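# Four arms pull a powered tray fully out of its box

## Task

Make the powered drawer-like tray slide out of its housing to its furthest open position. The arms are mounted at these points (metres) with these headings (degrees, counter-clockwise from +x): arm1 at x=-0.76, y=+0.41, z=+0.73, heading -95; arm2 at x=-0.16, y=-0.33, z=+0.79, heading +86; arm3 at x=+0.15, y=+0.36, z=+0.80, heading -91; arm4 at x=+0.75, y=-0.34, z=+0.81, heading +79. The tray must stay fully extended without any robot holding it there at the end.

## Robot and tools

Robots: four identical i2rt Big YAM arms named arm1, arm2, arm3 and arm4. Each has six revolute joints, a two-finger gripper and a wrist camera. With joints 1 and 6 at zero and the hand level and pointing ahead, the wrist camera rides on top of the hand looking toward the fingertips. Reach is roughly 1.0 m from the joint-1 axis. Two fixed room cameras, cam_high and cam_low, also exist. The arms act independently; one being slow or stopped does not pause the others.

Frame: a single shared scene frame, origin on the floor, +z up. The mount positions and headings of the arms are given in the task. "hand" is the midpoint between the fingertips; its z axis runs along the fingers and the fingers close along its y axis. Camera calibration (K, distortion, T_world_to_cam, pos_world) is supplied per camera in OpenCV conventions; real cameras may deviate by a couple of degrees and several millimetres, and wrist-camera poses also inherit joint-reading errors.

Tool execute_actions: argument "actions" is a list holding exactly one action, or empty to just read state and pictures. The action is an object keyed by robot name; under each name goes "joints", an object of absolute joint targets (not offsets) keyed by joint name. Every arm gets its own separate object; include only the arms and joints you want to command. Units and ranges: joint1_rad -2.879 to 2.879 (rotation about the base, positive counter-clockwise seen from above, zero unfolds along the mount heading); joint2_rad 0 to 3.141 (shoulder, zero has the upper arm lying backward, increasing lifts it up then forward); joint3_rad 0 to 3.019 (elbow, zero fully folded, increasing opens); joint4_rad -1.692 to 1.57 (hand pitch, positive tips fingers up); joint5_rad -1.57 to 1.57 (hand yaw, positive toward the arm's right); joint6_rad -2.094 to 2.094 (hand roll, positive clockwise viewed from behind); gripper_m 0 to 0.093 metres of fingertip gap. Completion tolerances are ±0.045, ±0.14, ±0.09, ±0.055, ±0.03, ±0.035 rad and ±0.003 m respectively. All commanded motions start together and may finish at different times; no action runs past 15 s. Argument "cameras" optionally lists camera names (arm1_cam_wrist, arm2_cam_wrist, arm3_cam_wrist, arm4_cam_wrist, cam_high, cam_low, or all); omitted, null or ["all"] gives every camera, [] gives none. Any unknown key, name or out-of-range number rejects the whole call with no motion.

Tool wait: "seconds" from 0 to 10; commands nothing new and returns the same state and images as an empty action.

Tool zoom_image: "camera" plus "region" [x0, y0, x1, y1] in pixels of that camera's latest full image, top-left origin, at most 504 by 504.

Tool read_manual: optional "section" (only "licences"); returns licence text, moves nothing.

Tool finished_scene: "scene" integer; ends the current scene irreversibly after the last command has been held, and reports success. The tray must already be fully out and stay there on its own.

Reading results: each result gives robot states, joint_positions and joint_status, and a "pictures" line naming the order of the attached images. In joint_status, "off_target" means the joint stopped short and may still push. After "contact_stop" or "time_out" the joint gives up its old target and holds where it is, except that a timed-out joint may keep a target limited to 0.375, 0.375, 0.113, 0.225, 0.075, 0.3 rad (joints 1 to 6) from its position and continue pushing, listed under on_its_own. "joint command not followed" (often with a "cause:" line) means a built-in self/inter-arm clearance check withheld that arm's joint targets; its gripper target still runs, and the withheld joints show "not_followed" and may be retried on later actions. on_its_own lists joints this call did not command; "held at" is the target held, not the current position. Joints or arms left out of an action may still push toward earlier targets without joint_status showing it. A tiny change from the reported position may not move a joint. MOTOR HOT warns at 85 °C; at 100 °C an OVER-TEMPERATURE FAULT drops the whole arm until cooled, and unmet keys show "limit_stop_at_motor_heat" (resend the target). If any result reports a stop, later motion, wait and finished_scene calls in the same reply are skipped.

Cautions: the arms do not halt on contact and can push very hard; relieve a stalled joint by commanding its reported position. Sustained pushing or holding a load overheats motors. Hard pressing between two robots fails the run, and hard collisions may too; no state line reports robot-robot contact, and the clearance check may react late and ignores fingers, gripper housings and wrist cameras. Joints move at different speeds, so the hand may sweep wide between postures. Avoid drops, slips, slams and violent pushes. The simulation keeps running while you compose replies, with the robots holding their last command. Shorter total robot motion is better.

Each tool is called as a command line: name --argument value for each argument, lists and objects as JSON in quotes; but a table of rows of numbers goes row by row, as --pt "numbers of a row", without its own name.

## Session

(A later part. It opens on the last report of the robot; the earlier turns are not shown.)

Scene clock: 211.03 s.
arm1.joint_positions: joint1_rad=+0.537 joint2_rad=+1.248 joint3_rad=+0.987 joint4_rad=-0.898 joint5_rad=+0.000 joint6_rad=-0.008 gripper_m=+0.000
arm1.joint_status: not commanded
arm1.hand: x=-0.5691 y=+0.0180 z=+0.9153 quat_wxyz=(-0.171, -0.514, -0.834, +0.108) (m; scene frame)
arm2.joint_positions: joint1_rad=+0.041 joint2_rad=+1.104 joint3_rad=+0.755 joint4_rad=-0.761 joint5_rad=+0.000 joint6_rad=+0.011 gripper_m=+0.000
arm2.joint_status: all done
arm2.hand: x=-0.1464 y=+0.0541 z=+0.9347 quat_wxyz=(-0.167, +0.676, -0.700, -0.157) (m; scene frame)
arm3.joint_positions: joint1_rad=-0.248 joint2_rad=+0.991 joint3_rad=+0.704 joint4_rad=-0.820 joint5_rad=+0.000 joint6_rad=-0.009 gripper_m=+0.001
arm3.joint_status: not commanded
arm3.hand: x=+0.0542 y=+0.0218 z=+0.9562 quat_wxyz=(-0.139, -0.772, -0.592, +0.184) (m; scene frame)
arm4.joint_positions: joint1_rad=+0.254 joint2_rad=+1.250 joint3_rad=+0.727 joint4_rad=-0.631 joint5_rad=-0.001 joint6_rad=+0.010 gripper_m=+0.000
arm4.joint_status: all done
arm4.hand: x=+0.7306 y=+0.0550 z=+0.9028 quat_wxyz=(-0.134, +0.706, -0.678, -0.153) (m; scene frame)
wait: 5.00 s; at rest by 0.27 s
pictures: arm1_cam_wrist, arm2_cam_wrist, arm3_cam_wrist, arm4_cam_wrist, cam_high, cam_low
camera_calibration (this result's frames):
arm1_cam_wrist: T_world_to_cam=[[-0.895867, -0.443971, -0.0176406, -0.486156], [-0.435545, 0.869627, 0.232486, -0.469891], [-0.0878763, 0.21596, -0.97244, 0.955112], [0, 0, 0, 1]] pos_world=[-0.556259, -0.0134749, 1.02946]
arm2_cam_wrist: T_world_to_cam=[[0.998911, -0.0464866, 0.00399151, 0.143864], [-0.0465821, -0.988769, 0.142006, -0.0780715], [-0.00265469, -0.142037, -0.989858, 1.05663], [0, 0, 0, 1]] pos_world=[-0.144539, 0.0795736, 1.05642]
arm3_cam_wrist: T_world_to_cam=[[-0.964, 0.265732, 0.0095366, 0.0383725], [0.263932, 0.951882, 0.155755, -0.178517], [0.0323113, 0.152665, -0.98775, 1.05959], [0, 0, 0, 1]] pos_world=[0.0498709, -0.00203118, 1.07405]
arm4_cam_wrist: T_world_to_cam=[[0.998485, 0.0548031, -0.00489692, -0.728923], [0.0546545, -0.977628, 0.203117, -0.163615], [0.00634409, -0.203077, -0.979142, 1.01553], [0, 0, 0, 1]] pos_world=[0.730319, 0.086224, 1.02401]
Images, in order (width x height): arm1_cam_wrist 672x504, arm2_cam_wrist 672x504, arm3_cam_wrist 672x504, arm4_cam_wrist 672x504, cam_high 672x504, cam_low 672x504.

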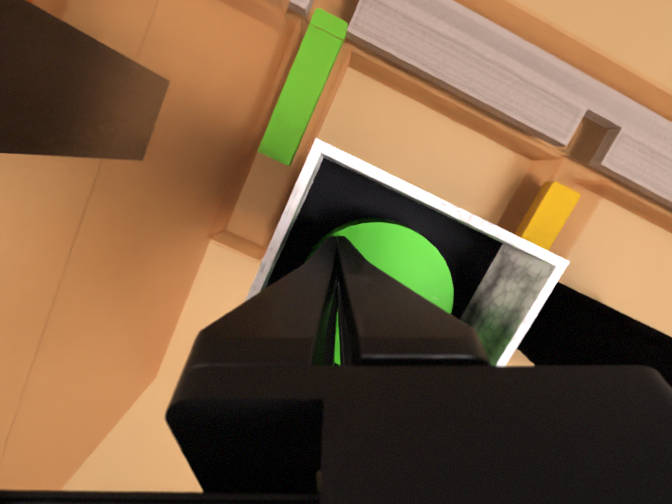

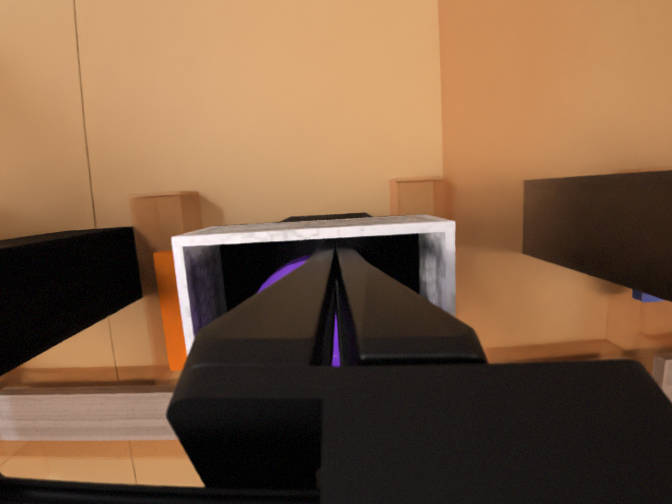

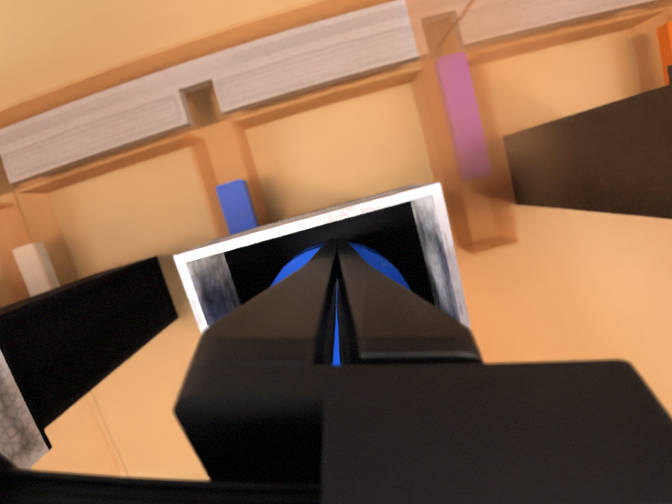

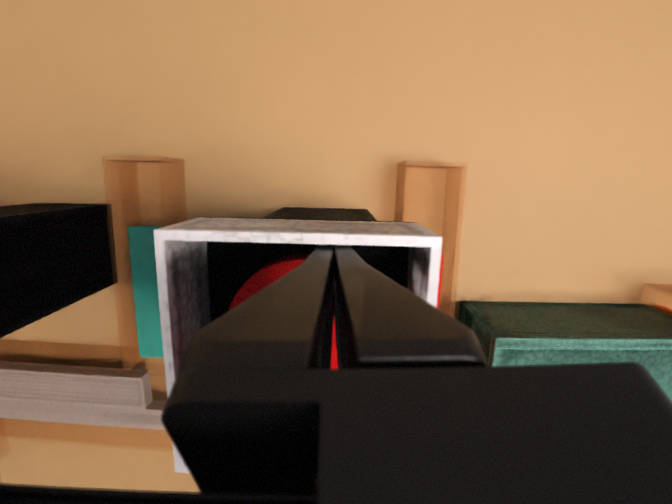

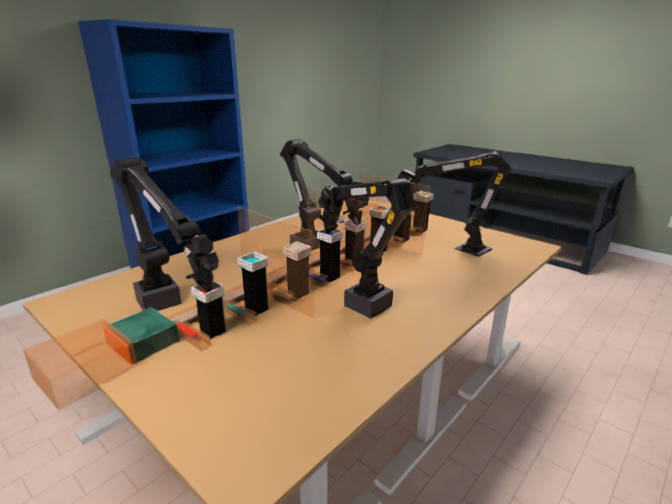

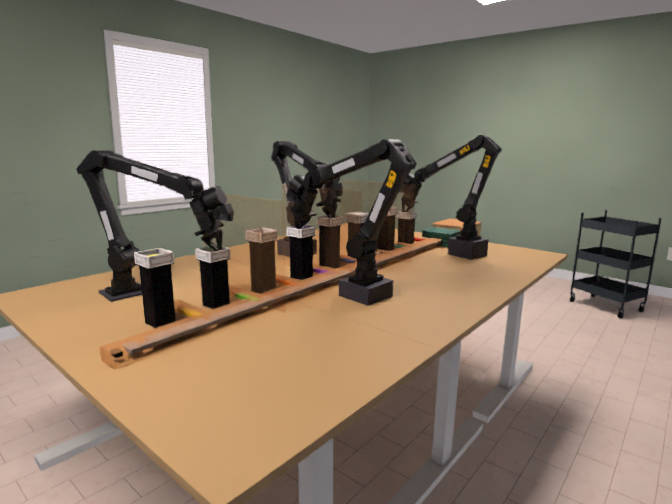

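wait --seconds 7

Scene clock: 218.10 s.
arm1.joint_positions: joint1_rad=+0.537 joint2_rad=+1.248 joint3_rad=+0.987 joint4_rad=-0.898 joint5_rad=+0.000 joint6_rad=-0.008 gripper_m=+0.000
arm1.joint_status: not commanded
arm1.hand: x=-0.5691 y=+0.0180 z=+0.9153 quat_wxyz=(-0.171, -0.514, -0.834, +0.108) (m; scene frame)
arm2.joint_positions: joint1_rad=+0.041 joint2_rad=+1.104 joint3_rad=+0.755 joint4_rad=-0.761 joint5_rad=+0.000 joint6_rad=+0.011 gripper_m=+0.000
arm2.joint_status: all done
arm2.hand: x=-0.1464 y=+0.0541 z=+0.9347 quat_wxyz=(-0.167, +0.676, -0.700, -0.157) (m; scene frame)
arm3.joint_positions: joint1_rad=-0.248 joint2_rad=+0.991 joint3_rad=+0.704 joint4_rad=-0.820 joint5_rad=+0.000 joint6_rad=-0.009 gripper_m=+0.001
arm3.joint_status: not commanded
arm3.hand: x=+0.0542 y=+0.0218 z=+0.9562 quat_wxyz=(-0.139, -0.772, -0.592, +0.184) (m; scene frame)
arm4.joint_positions: joint1_rad=+0.254 joint2_rad=+1.250 joint3_rad=+0.727 joint4_rad=-0.631 joint5_rad=-0.001 joint6_rad=+0.010 gripper_m=+0.000
arm4.joint_status: all done
arm4.hand: x=+0.7306 y=+0.0550 z=+0.9028 quat_wxyz=(-0.134, +0.706, -0.678, -0.153) (m; scene frame)
wait: 7.00 s; at rest by 0.20 s
pictures: arm1_cam_wrist, arm2_cam_wrist, arm3_cam_wrist, arm4_cam_wrist, cam_high, cam_low
camera_calibration (this result's frames):
arm1_cam_wrist: T_world_to_cam=[[-0.895867, -0.443971, -0.0176406, -0.486156], [-0.435545, 0.869627, 0.232486, -0.469891], [-0.0878763, 0.21596, -0.97244, 0.955112], [0, 0, 0, 1]] pos_world=[-0.556259, -0.0134749, 1.02946]
arm2_cam_wrist: T_world_to_cam=[[0.998911, -0.0464866, 0.00399151, 0.143864], [-0.0465821, -0.988769, 0.142006, -0.0780715], [-0.00265469, -0.142037, -0.989858, 1.05663], [0, 0, 0, 1]] pos_world=[-0.144539, 0.0795736, 1.05642]
arm3_cam_wrist: T_world_to_cam=[[-0.964, 0.265732, 0.0095366, 0.0383725], [0.263932, 0.951882, 0.155755, -0.178517], [0.0323113, 0.152665, -0.98775, 1.05959], [0, 0, 0, 1]] pos_world=[0.0498709, -0.00203118, 1.07405]
arm4_cam_wrist: T_world_to_cam=[[0.998485, 0.0548031, -0.00489692, -0.728923], [0.0546545, -0.977628, 0.203117, -0.163615], [0.00634409, -0.203077, -0.979142, 1.01553], [0, 0, 0, 1]] pos_world=[0.730319, 0.086224, 1.02401]
Images, in order (width x height): arm1_cam_wrist 672x504, arm2_cam_wrist 672x504, arm3_cam_wrist 672x504, arm4_cam_wrist 672x504, cam_high 672x504, cam_low 672x504.

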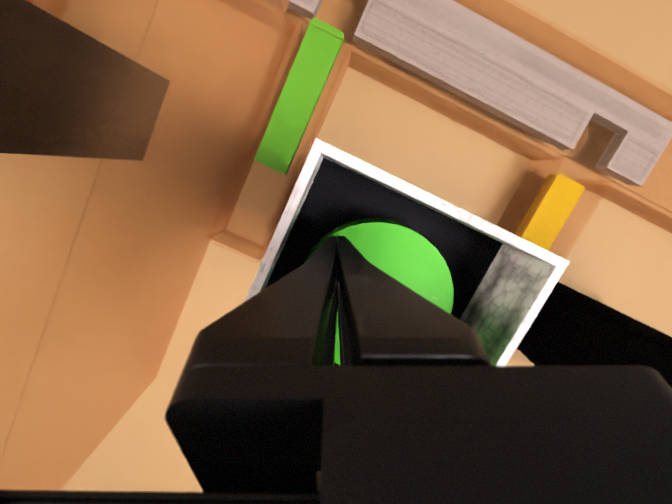

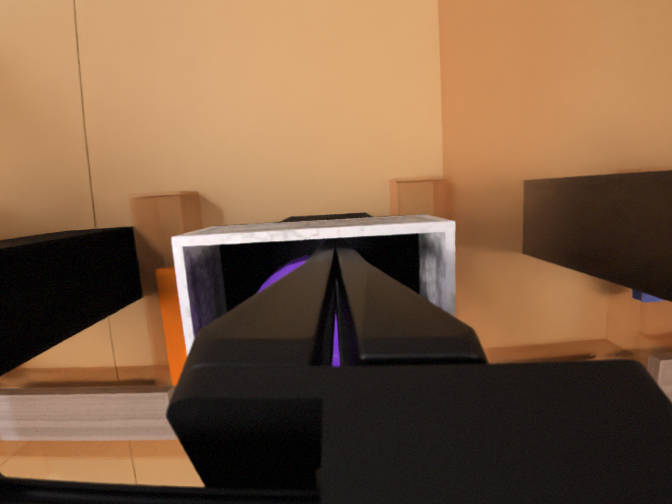

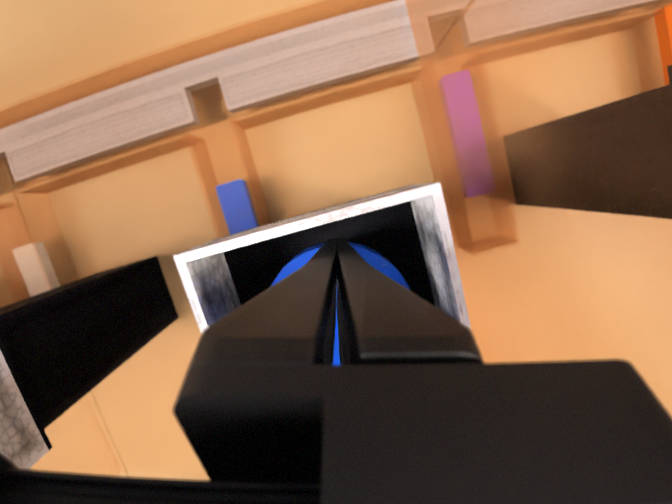

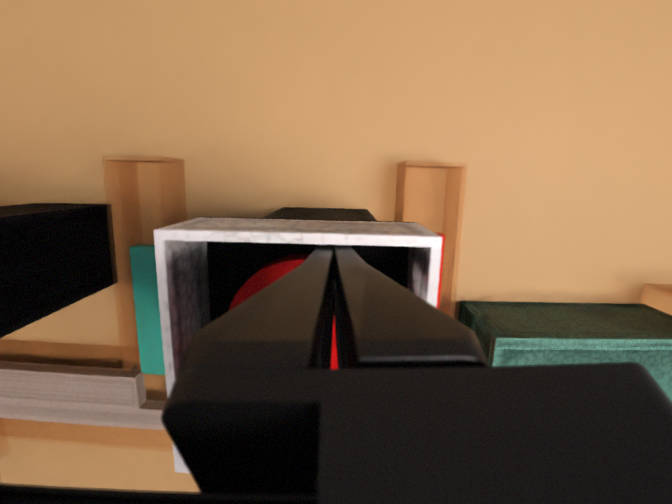

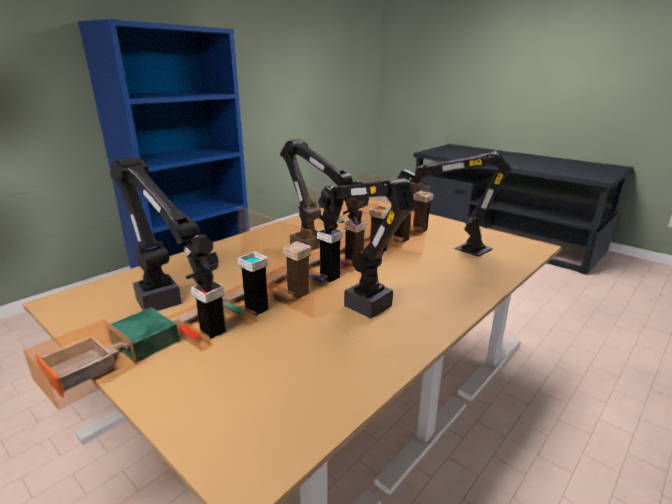

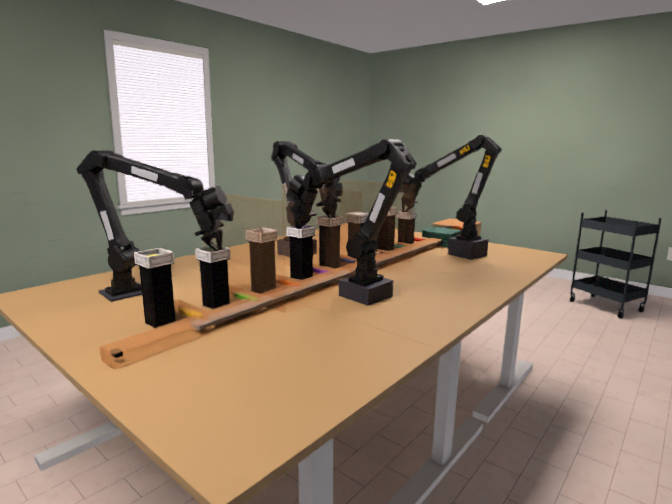

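finished_scene --scene 1

The scene is finished: the task was done.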